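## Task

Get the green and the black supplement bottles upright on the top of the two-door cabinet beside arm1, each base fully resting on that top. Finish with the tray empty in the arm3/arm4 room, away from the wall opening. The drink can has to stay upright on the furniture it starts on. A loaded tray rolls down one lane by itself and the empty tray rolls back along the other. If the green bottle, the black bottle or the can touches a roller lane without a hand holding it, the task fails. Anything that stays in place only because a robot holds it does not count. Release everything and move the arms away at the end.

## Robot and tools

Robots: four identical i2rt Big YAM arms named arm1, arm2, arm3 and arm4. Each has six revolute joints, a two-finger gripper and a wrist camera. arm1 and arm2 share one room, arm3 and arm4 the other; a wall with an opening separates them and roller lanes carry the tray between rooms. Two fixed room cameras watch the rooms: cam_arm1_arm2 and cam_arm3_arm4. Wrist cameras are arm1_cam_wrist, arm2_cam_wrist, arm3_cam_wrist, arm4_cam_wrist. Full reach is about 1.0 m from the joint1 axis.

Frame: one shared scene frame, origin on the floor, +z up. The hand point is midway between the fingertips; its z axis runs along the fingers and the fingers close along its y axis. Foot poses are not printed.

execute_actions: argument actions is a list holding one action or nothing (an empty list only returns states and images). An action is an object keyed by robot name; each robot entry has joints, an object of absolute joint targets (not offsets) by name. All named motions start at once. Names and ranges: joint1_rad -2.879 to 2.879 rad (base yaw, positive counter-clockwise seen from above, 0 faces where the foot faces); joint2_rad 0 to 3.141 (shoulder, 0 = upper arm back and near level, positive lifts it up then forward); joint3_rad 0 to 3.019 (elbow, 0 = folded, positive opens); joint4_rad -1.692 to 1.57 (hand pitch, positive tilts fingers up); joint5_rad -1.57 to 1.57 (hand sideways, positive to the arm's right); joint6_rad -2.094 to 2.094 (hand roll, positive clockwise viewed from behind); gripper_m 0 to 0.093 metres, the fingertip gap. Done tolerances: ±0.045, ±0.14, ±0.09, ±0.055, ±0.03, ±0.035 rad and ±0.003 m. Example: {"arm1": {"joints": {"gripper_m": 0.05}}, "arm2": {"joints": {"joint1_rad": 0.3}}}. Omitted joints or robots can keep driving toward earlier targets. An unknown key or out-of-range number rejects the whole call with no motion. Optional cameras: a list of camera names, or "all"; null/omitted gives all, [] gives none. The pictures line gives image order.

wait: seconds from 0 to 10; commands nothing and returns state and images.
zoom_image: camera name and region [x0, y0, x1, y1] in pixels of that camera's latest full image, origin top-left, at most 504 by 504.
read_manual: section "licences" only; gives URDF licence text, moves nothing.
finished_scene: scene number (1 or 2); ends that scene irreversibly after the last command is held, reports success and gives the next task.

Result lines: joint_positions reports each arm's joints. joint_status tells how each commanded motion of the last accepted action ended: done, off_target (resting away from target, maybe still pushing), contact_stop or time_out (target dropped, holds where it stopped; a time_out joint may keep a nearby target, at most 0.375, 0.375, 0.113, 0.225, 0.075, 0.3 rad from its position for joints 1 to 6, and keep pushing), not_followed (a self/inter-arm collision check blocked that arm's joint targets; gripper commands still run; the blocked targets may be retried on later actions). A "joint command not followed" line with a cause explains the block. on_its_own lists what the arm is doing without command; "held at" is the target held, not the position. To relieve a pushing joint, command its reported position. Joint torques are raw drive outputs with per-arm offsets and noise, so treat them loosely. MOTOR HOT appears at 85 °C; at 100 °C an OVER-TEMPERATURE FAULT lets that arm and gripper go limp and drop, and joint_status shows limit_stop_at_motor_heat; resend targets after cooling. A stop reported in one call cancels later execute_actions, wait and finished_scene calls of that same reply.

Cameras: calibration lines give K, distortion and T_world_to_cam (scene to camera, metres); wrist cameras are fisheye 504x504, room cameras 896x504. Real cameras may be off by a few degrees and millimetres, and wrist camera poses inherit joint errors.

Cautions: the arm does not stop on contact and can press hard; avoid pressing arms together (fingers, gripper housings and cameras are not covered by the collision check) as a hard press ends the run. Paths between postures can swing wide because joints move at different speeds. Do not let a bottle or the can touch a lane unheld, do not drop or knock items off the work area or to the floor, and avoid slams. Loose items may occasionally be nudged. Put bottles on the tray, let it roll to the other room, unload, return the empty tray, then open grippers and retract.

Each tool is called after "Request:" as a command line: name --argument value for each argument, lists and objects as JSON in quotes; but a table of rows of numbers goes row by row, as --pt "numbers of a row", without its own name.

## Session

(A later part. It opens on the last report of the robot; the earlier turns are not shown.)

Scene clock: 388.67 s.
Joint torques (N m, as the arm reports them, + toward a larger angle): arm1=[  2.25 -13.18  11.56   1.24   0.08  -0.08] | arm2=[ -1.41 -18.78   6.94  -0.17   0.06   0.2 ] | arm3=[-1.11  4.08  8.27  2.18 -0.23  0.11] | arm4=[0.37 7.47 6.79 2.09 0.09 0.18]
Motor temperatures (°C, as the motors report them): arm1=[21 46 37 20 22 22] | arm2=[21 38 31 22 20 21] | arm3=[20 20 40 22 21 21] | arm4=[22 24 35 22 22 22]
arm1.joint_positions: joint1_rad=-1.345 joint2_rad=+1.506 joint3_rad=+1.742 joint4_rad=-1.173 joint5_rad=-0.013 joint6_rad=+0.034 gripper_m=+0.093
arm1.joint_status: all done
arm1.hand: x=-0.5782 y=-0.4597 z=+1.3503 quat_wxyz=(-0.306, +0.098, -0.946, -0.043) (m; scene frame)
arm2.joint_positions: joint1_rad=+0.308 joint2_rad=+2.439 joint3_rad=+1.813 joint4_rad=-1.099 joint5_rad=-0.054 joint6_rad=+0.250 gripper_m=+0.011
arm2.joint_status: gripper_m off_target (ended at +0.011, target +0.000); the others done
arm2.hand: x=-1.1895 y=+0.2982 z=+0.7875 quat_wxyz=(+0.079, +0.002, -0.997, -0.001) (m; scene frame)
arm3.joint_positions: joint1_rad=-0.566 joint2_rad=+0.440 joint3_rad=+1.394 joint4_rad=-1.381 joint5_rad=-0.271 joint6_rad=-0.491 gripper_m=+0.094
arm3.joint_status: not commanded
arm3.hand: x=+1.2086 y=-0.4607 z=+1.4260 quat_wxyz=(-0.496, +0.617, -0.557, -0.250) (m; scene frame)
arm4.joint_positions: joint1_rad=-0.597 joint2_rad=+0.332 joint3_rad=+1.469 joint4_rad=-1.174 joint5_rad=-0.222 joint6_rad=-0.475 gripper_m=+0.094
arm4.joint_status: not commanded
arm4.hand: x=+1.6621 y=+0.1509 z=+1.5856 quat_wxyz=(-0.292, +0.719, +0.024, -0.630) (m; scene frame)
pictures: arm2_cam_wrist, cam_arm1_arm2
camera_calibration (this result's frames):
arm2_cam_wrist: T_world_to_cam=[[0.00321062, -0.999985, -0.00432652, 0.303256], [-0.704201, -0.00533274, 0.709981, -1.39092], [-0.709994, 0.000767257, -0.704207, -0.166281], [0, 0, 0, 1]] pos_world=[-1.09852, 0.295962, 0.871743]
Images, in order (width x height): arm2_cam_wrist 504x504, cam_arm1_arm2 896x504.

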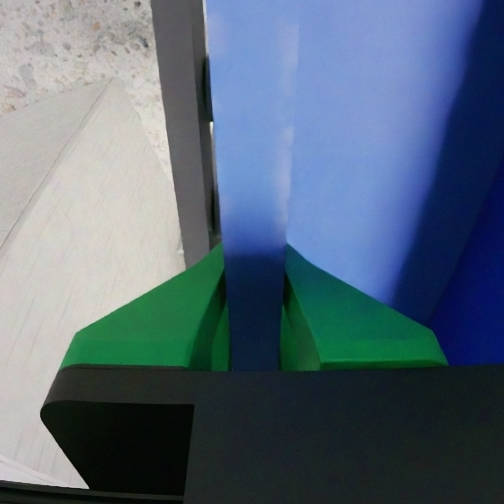

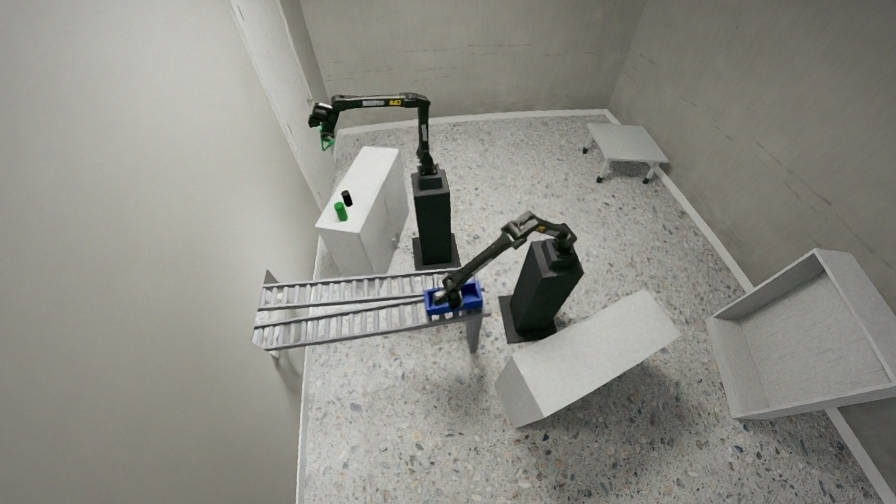

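Request:
execute_actions --actions '[{"arm2": {"joints": {"joint1_rad": 0.305, "joint2_rad": 2.488, "joint3_rad": 1.825, "joint4_rad": -1.022, "joint5_rad": -0.052, "joint6_rad": 0.28, "gripper_m": 0.0}}}]' --cameras '["arm2_cam_wrist", "cam_arm1_arm2"]'

Scene clock: 415.47 s.
Joint torques (N m, as the arm reports them, + toward a larger angle): arm1=[  2.29 -13.12  11.58   1.23   0.07  -0.13] | arm2=[ -1.53 -18.52   6.65   0.65   0.05   0.22] | arm3=[-2.12  4.6   8.44  2.12 -0.23  0.12] | arm4=[0.15 7.26 6.87 2.15 0.11 0.18]
Motor temperatures (°C, as the motors report them): arm1=[21 43 40 20 22 22] | arm2=[21 40 31 22 20 21] | arm3=[20 20 40 22 21 21] | arm4=[22 24 35 22 22 22]
arm1.joint_positions: joint1_rad=-1.345 joint2_rad=+1.506 joint3_rad=+1.742 joint4_rad=-1.173 joint5_rad=-0.013 joint6_rad=+0.034 gripper_m=+0.093
arm1.joint_status: not commanded
arm1.hand: x=-0.5782 y=-0.4597 z=+1.3503 quat_wxyz=(-0.306, +0.098, -0.946, -0.043) (m; scene frame)
arm2.joint_positions: joint1_rad=+0.308 joint2_rad=+2.496 joint3_rad=+1.813 joint4_rad=-1.029 joint5_rad=-0.054 joint6_rad=+0.270 gripper_m=+0.011
arm2.joint_status: gripper_m off_target (ended at +0.011, target +0.000); the others done
arm2.hand: x=-1.1886 y=+0.2980 z=+0.7510 quat_wxyz=(+0.072, -0.007, -0.997, -0.002) (m; scene frame)
arm3.joint_positions: joint1_rad=-0.566 joint2_rad=+0.440 joint3_rad=+1.394 joint4_rad=-1.381 joint5_rad=-0.271 joint6_rad=-0.491 gripper_m=+0.094
arm3.joint_status: not commanded
arm3.hand: x=+1.2086 y=-0.4607 z=+1.4260 quat_wxyz=(-0.496, +0.617, -0.557, -0.250) (m; scene frame)
arm4.joint_positions: joint1_rad=-0.597 joint2_rad=+0.332 joint3_rad=+1.469 joint4_rad=-1.174 joint5_rad=-0.222 joint6_rad=-0.475 gripper_m=+0.094
arm4.joint_status: not commanded
arm4.hand: x=+1.6621 y=+0.1509 z=+1.5856 quat_wxyz=(-0.292, +0.719, +0.024, -0.630) (m; scene frame)
pictures: arm2_cam_wrist, cam_arm1_arm2
camera_calibration (this result's frames):
arm2_cam_wrist: T_world_to_cam=[[-0.0161714, -0.999856, -0.00516506, 0.280474], [-0.713995, 0.00793135, 0.700106, -1.37254], [-0.699964, 0.0150095, -0.71402, -0.176265], [0, 0, 0, 1]] pos_world=[-1.09883, 0.293965, 0.836514]
Images, in order (width x height): arm2_cam_wrist 504x504, cam_arm1_arm2 896x504.

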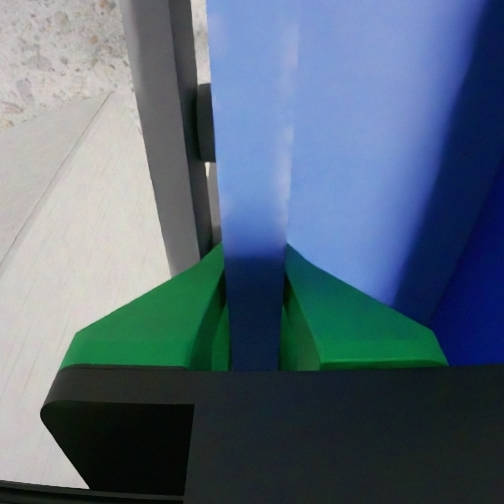

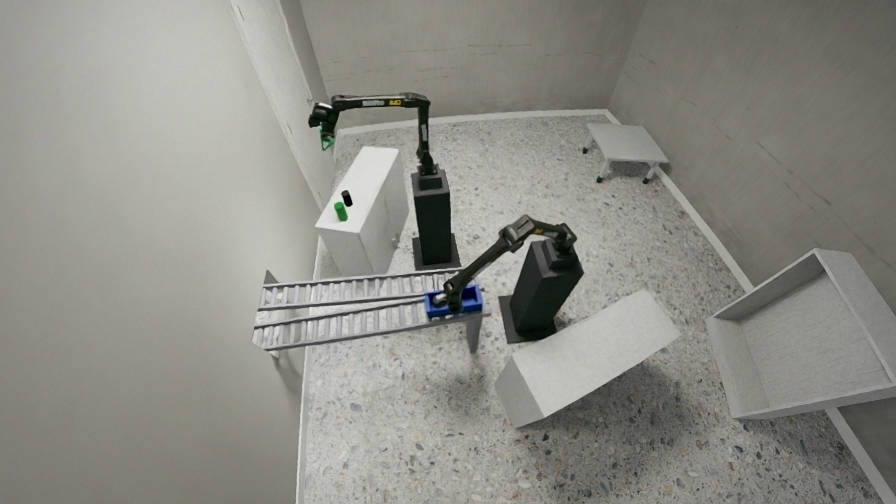

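Request:
zoom_image --camera "arm2_cam_wrist" --region '[60, 0, 312, 252]'

Request:
zoom_image --camera "cam_arm1_arm2" --region '[380, 240, 520, 340]'

Region (60, 0, 312, 252) of arm2_cam_wrist's 504x504 image, scaled by 2.000, with more detail than that image has.

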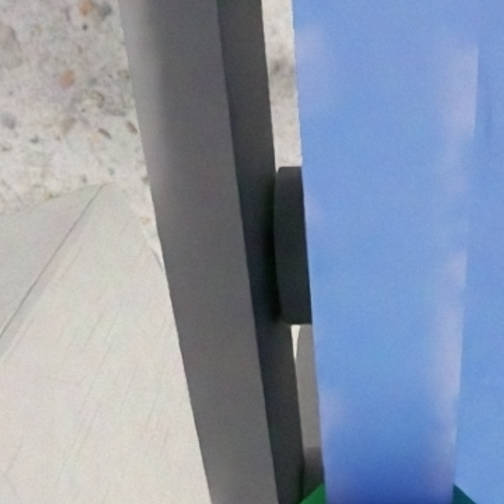

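Region (380, 240, 520, 340) of cam_arm1_arm2's 896x504 image, scaled by 3.600, with more detail than that image has; it fills the top 360 rows of this view, and the rest is white.

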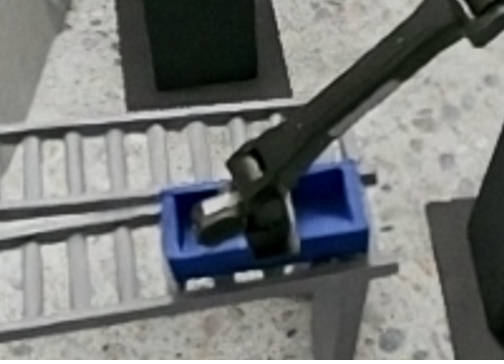

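Request:
execute_actions --actions '[{"arm2": {"joints": {"joint2_rad": 2.505, "gripper_m": 0.0}}}]' --cameras '["arm2_cam_wrist", "cam_arm1_arm2"]'

Scene clock: 436.80 s.
Joint torques (N m, as the arm reports them, + toward a larger angle): arm1=[  1.76 -12.87  11.52   1.15   0.04  -0.11] | arm2=[ -1.5  -16.89   6.67   0.65   0.06   0.2 ] | arm3=[-1.74  4.35  8.49  1.86 -0.18  0.18] | arm4=[0.3  7.6  6.67 2.17 0.1  0.18]
Motor temperatures (°C, as the motors report them): arm1=[21 42 40 20 22 22] | arm2=[21 40 31 22 20 21] | arm3=[20 20 40 22 21 21] | arm4=[22 24 35 22 22 22]
arm1.joint_positions: joint1_rad=-1.345 joint2_rad=+1.506 joint3_rad=+1.742 joint4_rad=-1.173 joint5_rad=-0.013 joint6_rad=+0.034 gripper_m=+0.093
arm1.joint_status: not commanded
arm1.hand: x=-0.5782 y=-0.4597 z=+1.3503 quat_wxyz=(-0.306, +0.098, -0.946, -0.043) (m; scene frame)
arm2.joint_positions: joint1_rad=+0.308 joint2_rad=+2.497 joint3_rad=+1.813 joint4_rad=-1.029 joint5_rad=-0.054 joint6_rad=+0.271 gripper_m=+0.011
arm2.joint_status: gripper_m off_target (ended at +0.011, target +0.000); the others done
arm2.hand: x=-1.1889 y=+0.2979 z=+0.7503 quat_wxyz=(+0.072, -0.007, -0.997, -0.002) (m; scene frame)
arm3.joint_positions: joint1_rad=-0.566 joint2_rad=+0.440 joint3_rad=+1.394 joint4_rad=-1.381 joint5_rad=-0.271 joint6_rad=-0.491 gripper_m=+0.094
arm3.joint_status: not commanded
arm3.hand: x=+1.2086 y=-0.4607 z=+1.4260 quat_wxyz=(-0.496, +0.617, -0.557, -0.250) (m; scene frame)
arm4.joint_positions: joint1_rad=-0.597 joint2_rad=+0.332 joint3_rad=+1.469 joint4_rad=-1.174 joint5_rad=-0.222 joint6_rad=-0.475 gripper_m=+0.094
arm4.joint_status: not commanded
arm4.hand: x=+1.6621 y=+0.1509 z=+1.5856 quat_wxyz=(-0.292, +0.719, +0.024, -0.630) (m; scene frame)
pictures: arm2_cam_wrist, cam_arm1_arm2
camera_calibration (this result's frames):
arm2_cam_wrist: T_world_to_cam=[[-0.0165672, -0.999851, -0.00479773, 0.279619], [-0.713216, 0.00845455, 0.700894, -1.37211], [-0.700749, 0.0150337, -0.71325, -0.178515], [0, 0, 0, 1]] pos_world=[-1.09907, 0.293862, 0.835722]
Images, in order (width x height): arm2_cam_wrist 504x504, cam_arm1_arm2 896x504.

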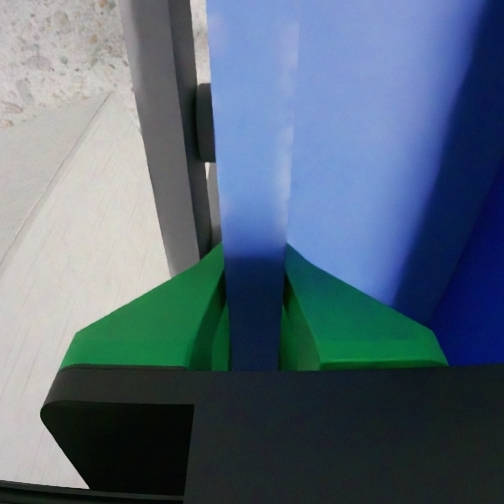

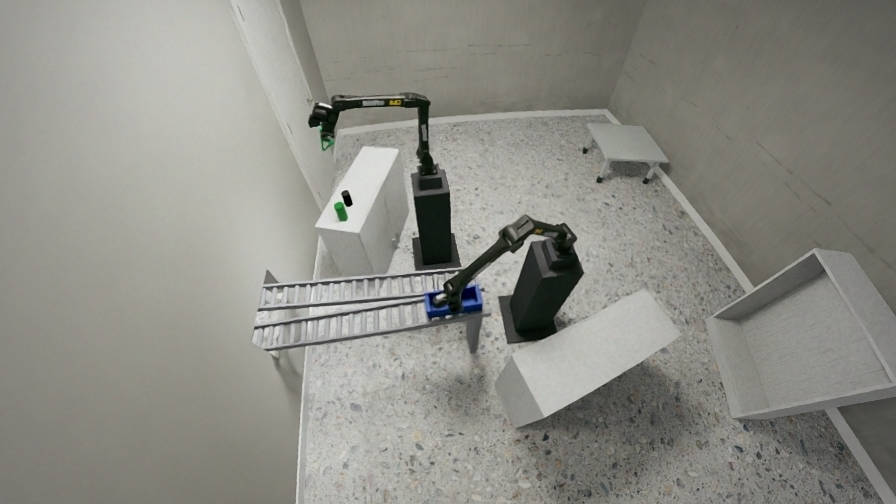

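Request:
execute_actions --actions '[{"arm2": {"joints": {"joint2_rad": 2.525, "gripper_m": 0.0}}}]' --cameras '["arm2_cam_wrist", "cam_arm1_arm2"]'

Scene clock: 441.43 s.
Joint torques (N m, as the arm reports them, + toward a larger angle): arm1=[  2.25 -12.88  11.49   1.18   0.06  -0.12] | arm2=[ -1.51 -16.17   6.64   0.64   0.11   0.19] | arm3=[-1.23  5.01  8.21  2.04 -0.19  0.13] | arm4=[0.24 7.13 6.74 2.15 0.1  0.16]
Motor temperatures (°C, as the motors report them): arm1=[21 42 41 20 22 22] | arm2=[21 40 31 22 20 21] | arm3=[20 20 40 22 21 21] | arm4=[22 24 35 22 22 22]
arm1.joint_positions: joint1_rad=-1.345 joint2_rad=+1.506 joint3_rad=+1.742 joint4_rad=-1.173 joint5_rad=-0.013 joint6_rad=+0.034 gripper_m=+0.093
arm1.joint_status: not commanded
arm1.hand: x=-0.5782 y=-0.4597 z=+1.3503 quat_wxyz=(-0.306, +0.098, -0.946, -0.043) (m; scene frame)
arm2.joint_positions: joint1_rad=+0.308 joint2_rad=+2.506 joint3_rad=+1.813 joint4_rad=-1.029 joint5_rad=-0.055 joint6_rad=+0.271 gripper_m=+0.011
arm2.joint_status: gripper_m off_target (ended at +0.011, target +0.000); the others done
arm2.hand: x=-1.1917 y=+0.2973 z=+0.7448 quat_wxyz=(+0.077, -0.008, -0.997, -0.002) (m; scene frame)
arm3.joint_positions: joint1_rad=-0.566 joint2_rad=+0.440 joint3_rad=+1.394 joint4_rad=-1.381 joint5_rad=-0.271 joint6_rad=-0.491 gripper_m=+0.094
arm3.joint_status: not commanded
arm3.hand: x=+1.2086 y=-0.4607 z=+1.4260 quat_wxyz=(-0.496, +0.617, -0.557, -0.250) (m; scene frame)
arm4.joint_positions: joint1_rad=-0.597 joint2_rad=+0.332 joint3_rad=+1.469 joint4_rad=-1.174 joint5_rad=-0.222 joint6_rad=-0.475 gripper_m=+0.094
arm4.joint_status: not commanded
arm4.hand: x=+1.6621 y=+0.1509 z=+1.5856 quat_wxyz=(-0.292, +0.719, +0.024, -0.630) (m; scene frame)
pictures: arm2_cam_wrist, cam_arm1_arm2
camera_calibration (this result's frames):
arm2_cam_wrist: T_world_to_cam=[[-0.0176247, -0.999839, -0.00326819, 0.276538], [-0.70677, 0.0101464, 0.70737, -1.36788], [-0.707224, 0.014777, -0.706836, -0.196821], [0, 0, 0, 1]] pos_world=[-1.1011, 0.293281, 0.829379]
Images, in order (width x height): arm2_cam_wrist 504x504, cam_arm1_arm2 896x504.

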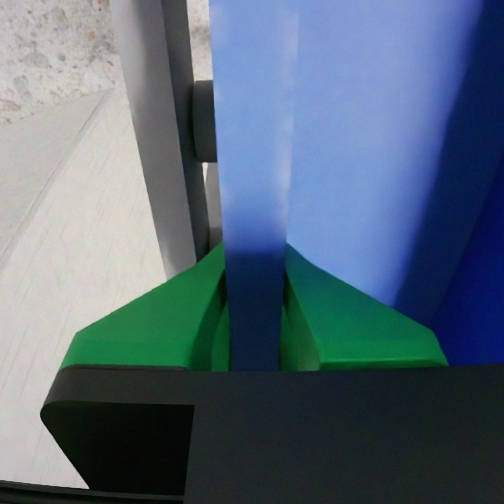

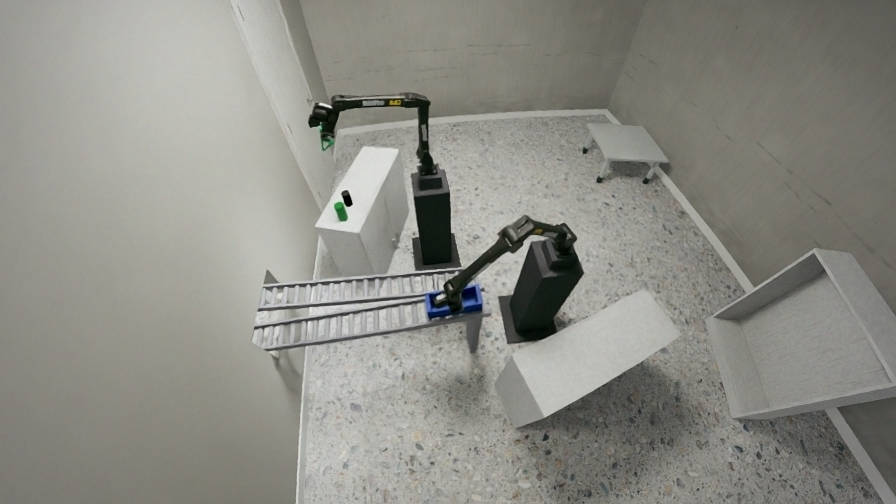

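Request:
execute_actions --actions '[{"arm2": {"joints": {"joint2_rad": 2.5, "gripper_m": 0.035}}}]' --cameras '[]'

Request:
execute_actions --actions '[{"arm2": {"joints": {"joint2_rad": 2.2, "joint4_rad": -1.3, "gripper_m": 0.035}}}]' --cameras '["arm2_cam_wrist", "cam_arm1_arm2"]'

Scene clock: 444.90 s.
Joint torques (N m, as the arm reports them, + toward a larger angle): arm1=[  1.69 -12.8   11.53   1.21   0.06  -0.09] | arm2=[ -1.48 -18.16   6.63   0.62   0.11   0.19] | arm3=[-1.35  3.31  8.3   2.13 -0.19  0.09] | arm4=[0.   6.99 6.8  2.2  0.11 0.16]
Motor temperatures (°C, as the motors report them): arm1=[21 42 41 20 22 22] | arm2=[21 40 31 22 20 21] | arm3=[20 20 40 22 21 21] | arm4=[22 24 35 22 22 22]
arm1.joint_positions: joint1_rad=-1.345 joint2_rad=+1.506 joint3_rad=+1.742 joint4_rad=-1.173 joint5_rad=-0.013 joint6_rad=+0.034 gripper_m=+0.093
arm1.joint_status: not commanded
arm1.hand: x=-0.5782 y=-0.4597 z=+1.3503 quat_wxyz=(-0.306, +0.098, -0.946, -0.043) (m; scene frame)
arm2.joint_positions: joint1_rad=+0.308 joint2_rad=+2.506 joint3_rad=+1.813 joint4_rad=-1.029 joint5_rad=-0.055 joint6_rad=+0.272 gripper_m=+0.035
arm2.joint_status: all done
arm2.hand: x=-1.1917 y=+0.2973 z=+0.7448 quat_wxyz=(+0.077, -0.008, -0.997, -0.002) (m; scene frame)
arm3.joint_positions: joint1_rad=-0.566 joint2_rad=+0.440 joint3_rad=+1.394 joint4_rad=-1.381 joint5_rad=-0.271 joint6_rad=-0.491 gripper_m=+0.094
arm3.joint_status: not commanded
arm3.hand: x=+1.2086 y=-0.4607 z=+1.4260 quat_wxyz=(-0.496, +0.617, -0.557, -0.250) (m; scene frame)
arm4.joint_positions: joint1_rad=-0.597 joint2_rad=+0.332 joint3_rad=+1.469 joint4_rad=-1.174 joint5_rad=-0.222 joint6_rad=-0.475 gripper_m=+0.094
arm4.joint_status: not commanded
arm4.hand: x=+1.6621 y=+0.1509 z=+1.5856 quat_wxyz=(-0.292, +0.719, +0.024, -0.630) (m; scene frame)
pictures: none
No camera images: the call's "cameras" was empty. Leave "cameras" out to get every camera's image.

Scene clock: 446.27 s.
Joint torques (N m, as the arm reports them, + toward a larger angle): arm1=[  1.94 -12.99  11.4    1.23   0.09  -0.09] | arm2=[ -1.49 -15.97   7.7    0.03   0.11   0.18] | arm3=[-1.84  4.53  8.38  2.2  -0.22  0.12] | arm4=[-0.01  7.04  6.77  2.05  0.12  0.17]
Motor temperatures (°C, as the motors report them): arm1=[21 42 41 20 22 22] | arm2=[21 40 31 22 20 21] | arm3=[20 20 40 22 21 21] | arm4=[22 24 35 22 22 22]
arm1.joint_positions: joint1_rad=-1.345 joint2_rad=+1.506 joint3_rad=+1.742 joint4_rad=-1.173 joint5_rad=-0.013 joint6_rad=+0.034 gripper_m=+0.093
arm1.joint_status: not commanded
arm1.hand: x=-0.5782 y=-0.4597 z=+1.3503 quat_wxyz=(-0.306, +0.098, -0.946, -0.043) (m; scene frame)
arm2.joint_positions: joint1_rad=+0.308 joint2_rad=+2.191 joint3_rad=+1.817 joint4_rad=-1.291 joint5_rad=-0.055 joint6_rad=+0.272 gripper_m=+0.035
arm2.joint_status: all done
arm2.hand: x=-1.1873 y=+0.3008 z=+0.9460 quat_wxyz=(+0.050, -0.007, -0.999, -0.009) (m; scene frame)
arm3.joint_positions: joint1_rad=-0.566 joint2_rad=+0.440 joint3_rad=+1.394 joint4_rad=-1.381 joint5_rad=-0.271 joint6_rad=-0.491 gripper_m=+0.094
arm3.joint_status: not commanded
arm3.hand: x=+1.2086 y=-0.4607 z=+1.4260 quat_wxyz=(-0.496, +0.617, -0.557, -0.250) (m; scene frame)
arm4.joint_positions: joint1_rad=-0.597 joint2_rad=+0.332 joint3_rad=+1.469 joint4_rad=-1.174 joint5_rad=-0.222 joint6_rad=-0.475 gripper_m=+0.094
arm4.joint_status: not commanded
arm4.hand: x=+1.6621 y=+0.1509 z=+1.5856 quat_wxyz=(-0.292, +0.719, +0.024, -0.630) (m; scene frame)
pictures: arm2_cam_wrist, cam_arm1_arm2
camera_calibration (this result's frames):
arm2_cam_wrist: T_world_to_cam=[[-0.0171495, -0.999679, -0.0186427, 0.295832], [-0.744286, 0.000313557, 0.66786, -1.51137], [-0.66764, 0.025329, -0.744053, 0.0274616], [0, 0, 0, 1]] pos_world=[-1.10148, 0.295516, 1.03533]
Images, in order (width x height): arm2_cam_wrist 504x504, cam_arm1_arm2 896x504.

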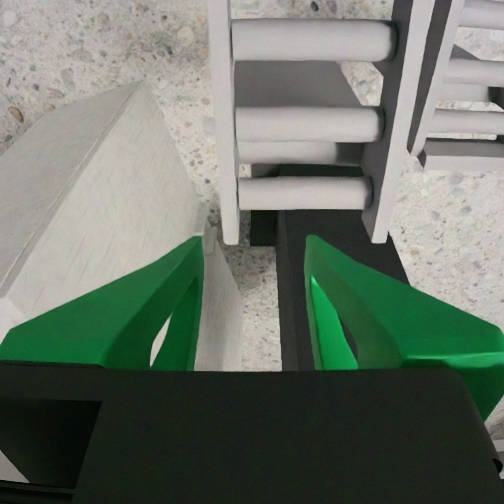

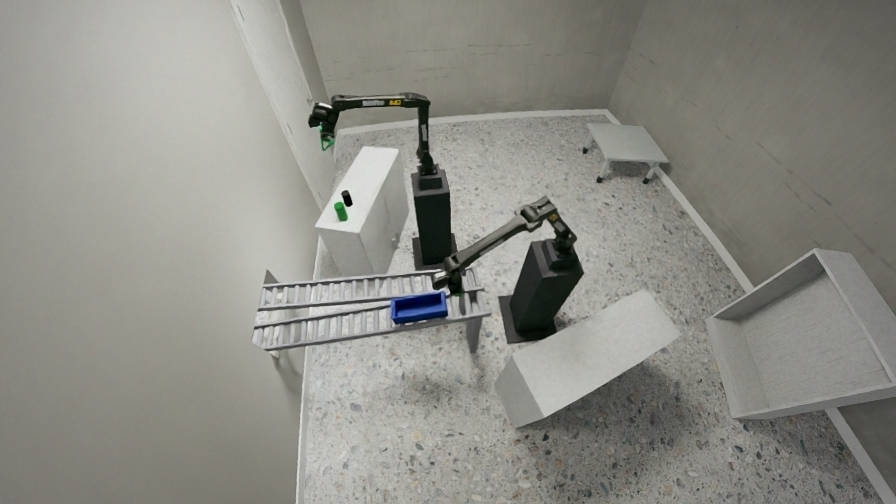

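The tray is rolling down the return lane. Waiting for it to arrive.

Request:
wait --seconds 10

Scene clock: 460.90 s.
Joint torques (N m, as the arm reports them, + toward a larger angle): arm1=[  2.42 -13.26  11.45   1.24   0.08  -0.14] | arm2=[ -1.49 -15.93   7.67   0.03   0.11   0.18] | arm3=[-0.92  4.3   8.13  1.92 -0.24  0.13] | arm4=[0.22 7.54 6.75 2.21 0.12 0.16]
Motor temperatures (°C, as the motors report them): arm1=[21 42 41 20 22 22] | arm2=[21 40 32 22 20 21] | arm3=[20 20 40 22 21 21] | arm4=[22 24 35 22 22 22]
arm1.joint_positions: joint1_rad=-1.345 joint2_rad=+1.506 joint3_rad=+1.742 joint4_rad=-1.173 joint5_rad=-0.013 joint6_rad=+0.034 gripper_m=+0.093
arm1.joint_status: not commanded
arm1.hand: x=-0.5782 y=-0.4597 z=+1.3503 quat_wxyz=(-0.306, +0.098, -0.946, -0.043) (m; scene frame)
arm2.joint_positions: joint1_rad=+0.308 joint2_rad=+2.191 joint3_rad=+1.817 joint4_rad=-1.291 joint5_rad=-0.055 joint6_rad=+0.272 gripper_m=+0.035
arm2.joint_status: all done
arm2.hand: x=-1.1873 y=+0.3008 z=+0.9460 quat_wxyz=(+0.050, -0.007, -0.999, -0.009) (m; scene frame)
arm3.joint_positions: joint1_rad=-0.566 joint2_rad=+0.440 joint3_rad=+1.394 joint4_rad=-1.381 joint5_rad=-0.271 joint6_rad=-0.491 gripper_m=+0.094
arm3.joint_status: not commanded
arm3.hand: x=+1.2086 y=-0.4607 z=+1.4260 quat_wxyz=(-0.496, +0.617, -0.557, -0.250) (m; scene frame)
arm4.joint_positions: joint1_rad=-0.597 joint2_rad=+0.332 joint3_rad=+1.469 joint4_rad=-1.174 joint5_rad=-0.222 joint6_rad=-0.475 gripper_m=+0.094
arm4.joint_status: not commanded
arm4.hand: x=+1.6621 y=+0.1509 z=+1.5856 quat_wxyz=(-0.292, +0.719, +0.024, -0.630) (m; scene frame)
wait: 10.00 s; at rest from the start
pictures: arm1_cam_wrist, arm2_cam_wrist, arm3_cam_wrist, arm4_cam_wrist, cam_arm1_arm2, cam_arm3_arm4
camera_calibration (this result's frames):
arm1_cam_wrist: T_world_to_cam=[[0.210565, -0.977571, -0.00413245, -0.323521], [-0.977527, -0.210507, -0.0113077, -0.637345], [0.0101842, 0.00642059, -0.999928, 1.48334], [0, 0, 0, 1]] pos_world=[-0.570007, -0.459954, 1.47469]
arm2_cam_wrist: T_world_to_cam=[[-0.0171495, -0.999679, -0.0186427, 0.295832], [-0.744286, 0.000313557, 0.66786, -1.51137], [-0.66764, 0.025329, -0.744053, 0.0274616], [0, 0, 0, 1]] pos_world=[-1.10148, 0.295516, 1.03533]
arm3_cam_wrist: T_world_to_cam=[[0.939246, -0.108671, 0.325587, -1.65133], [0.0599762, -0.882006, -0.467406, 0.189216], [0.337963, 0.458537, -0.821903, 1.09963], [0, 0, 0, 1]] pos_world=[1.16803, -0.516781, 1.52988]
arm4_cam_wrist: T_world_to_cam=[[0.343544, 0.821973, 0.454244, -1.41677], [0.698774, 0.0994269, -0.708399, -0.0503062], [-0.627449, 0.560781, -0.540216, 1.94108], [0, 0, 0, 1]] pos_world=[1.73981, 0.0810287, 1.65653]
Images, in order (width x height): arm1_cam_wrist 504x504, arm2_cam_wrist 504x504, arm3_cam_wrist 504x504, arm4_cam_wrist 504x504, cam_arm1_arm2 896x504, cam_arm3_arm4 896x504.

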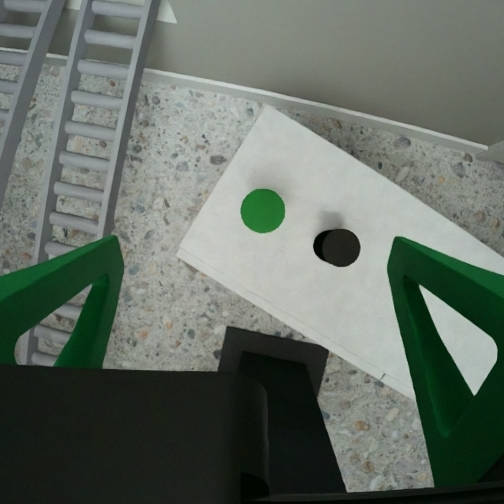

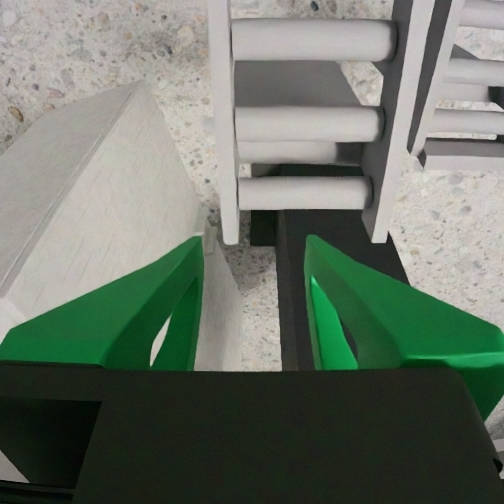

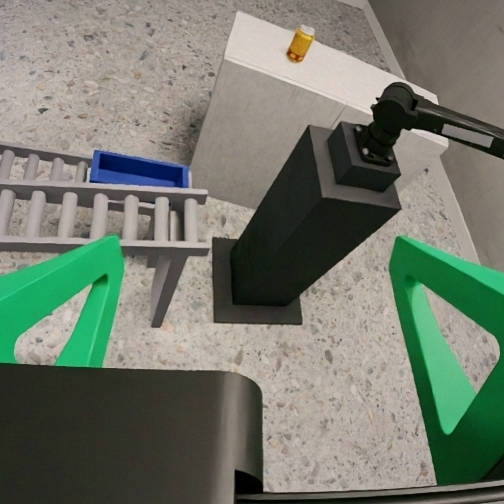

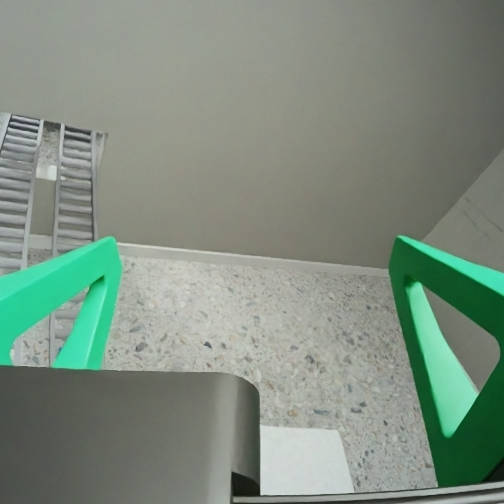

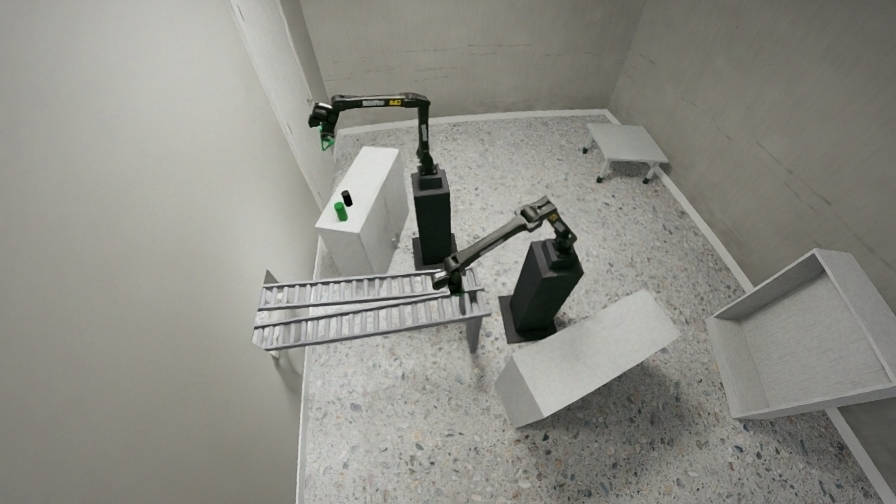

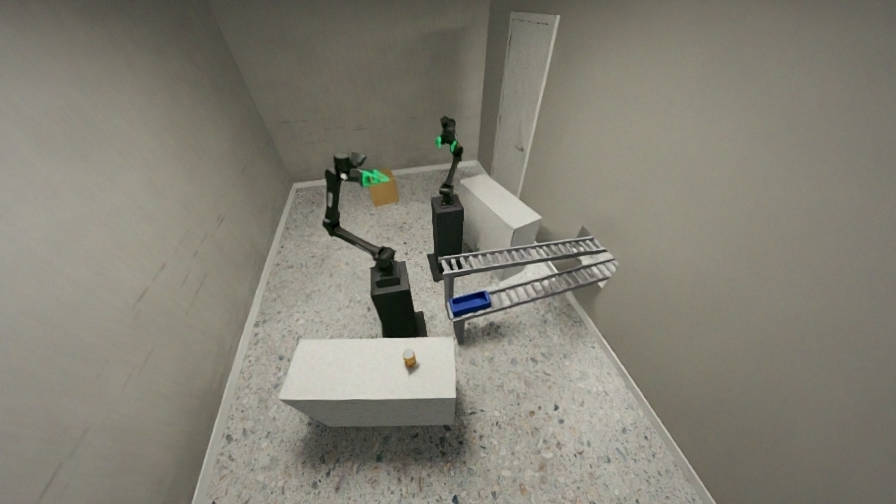

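Both bottles are standing on the cabinet. The empty tray is at the far end of the return lane in the arm3/arm4 room, the can is still upright, and all arms are clear.

Request:
finished_scene --scene 2

The scene is finished: the task was done.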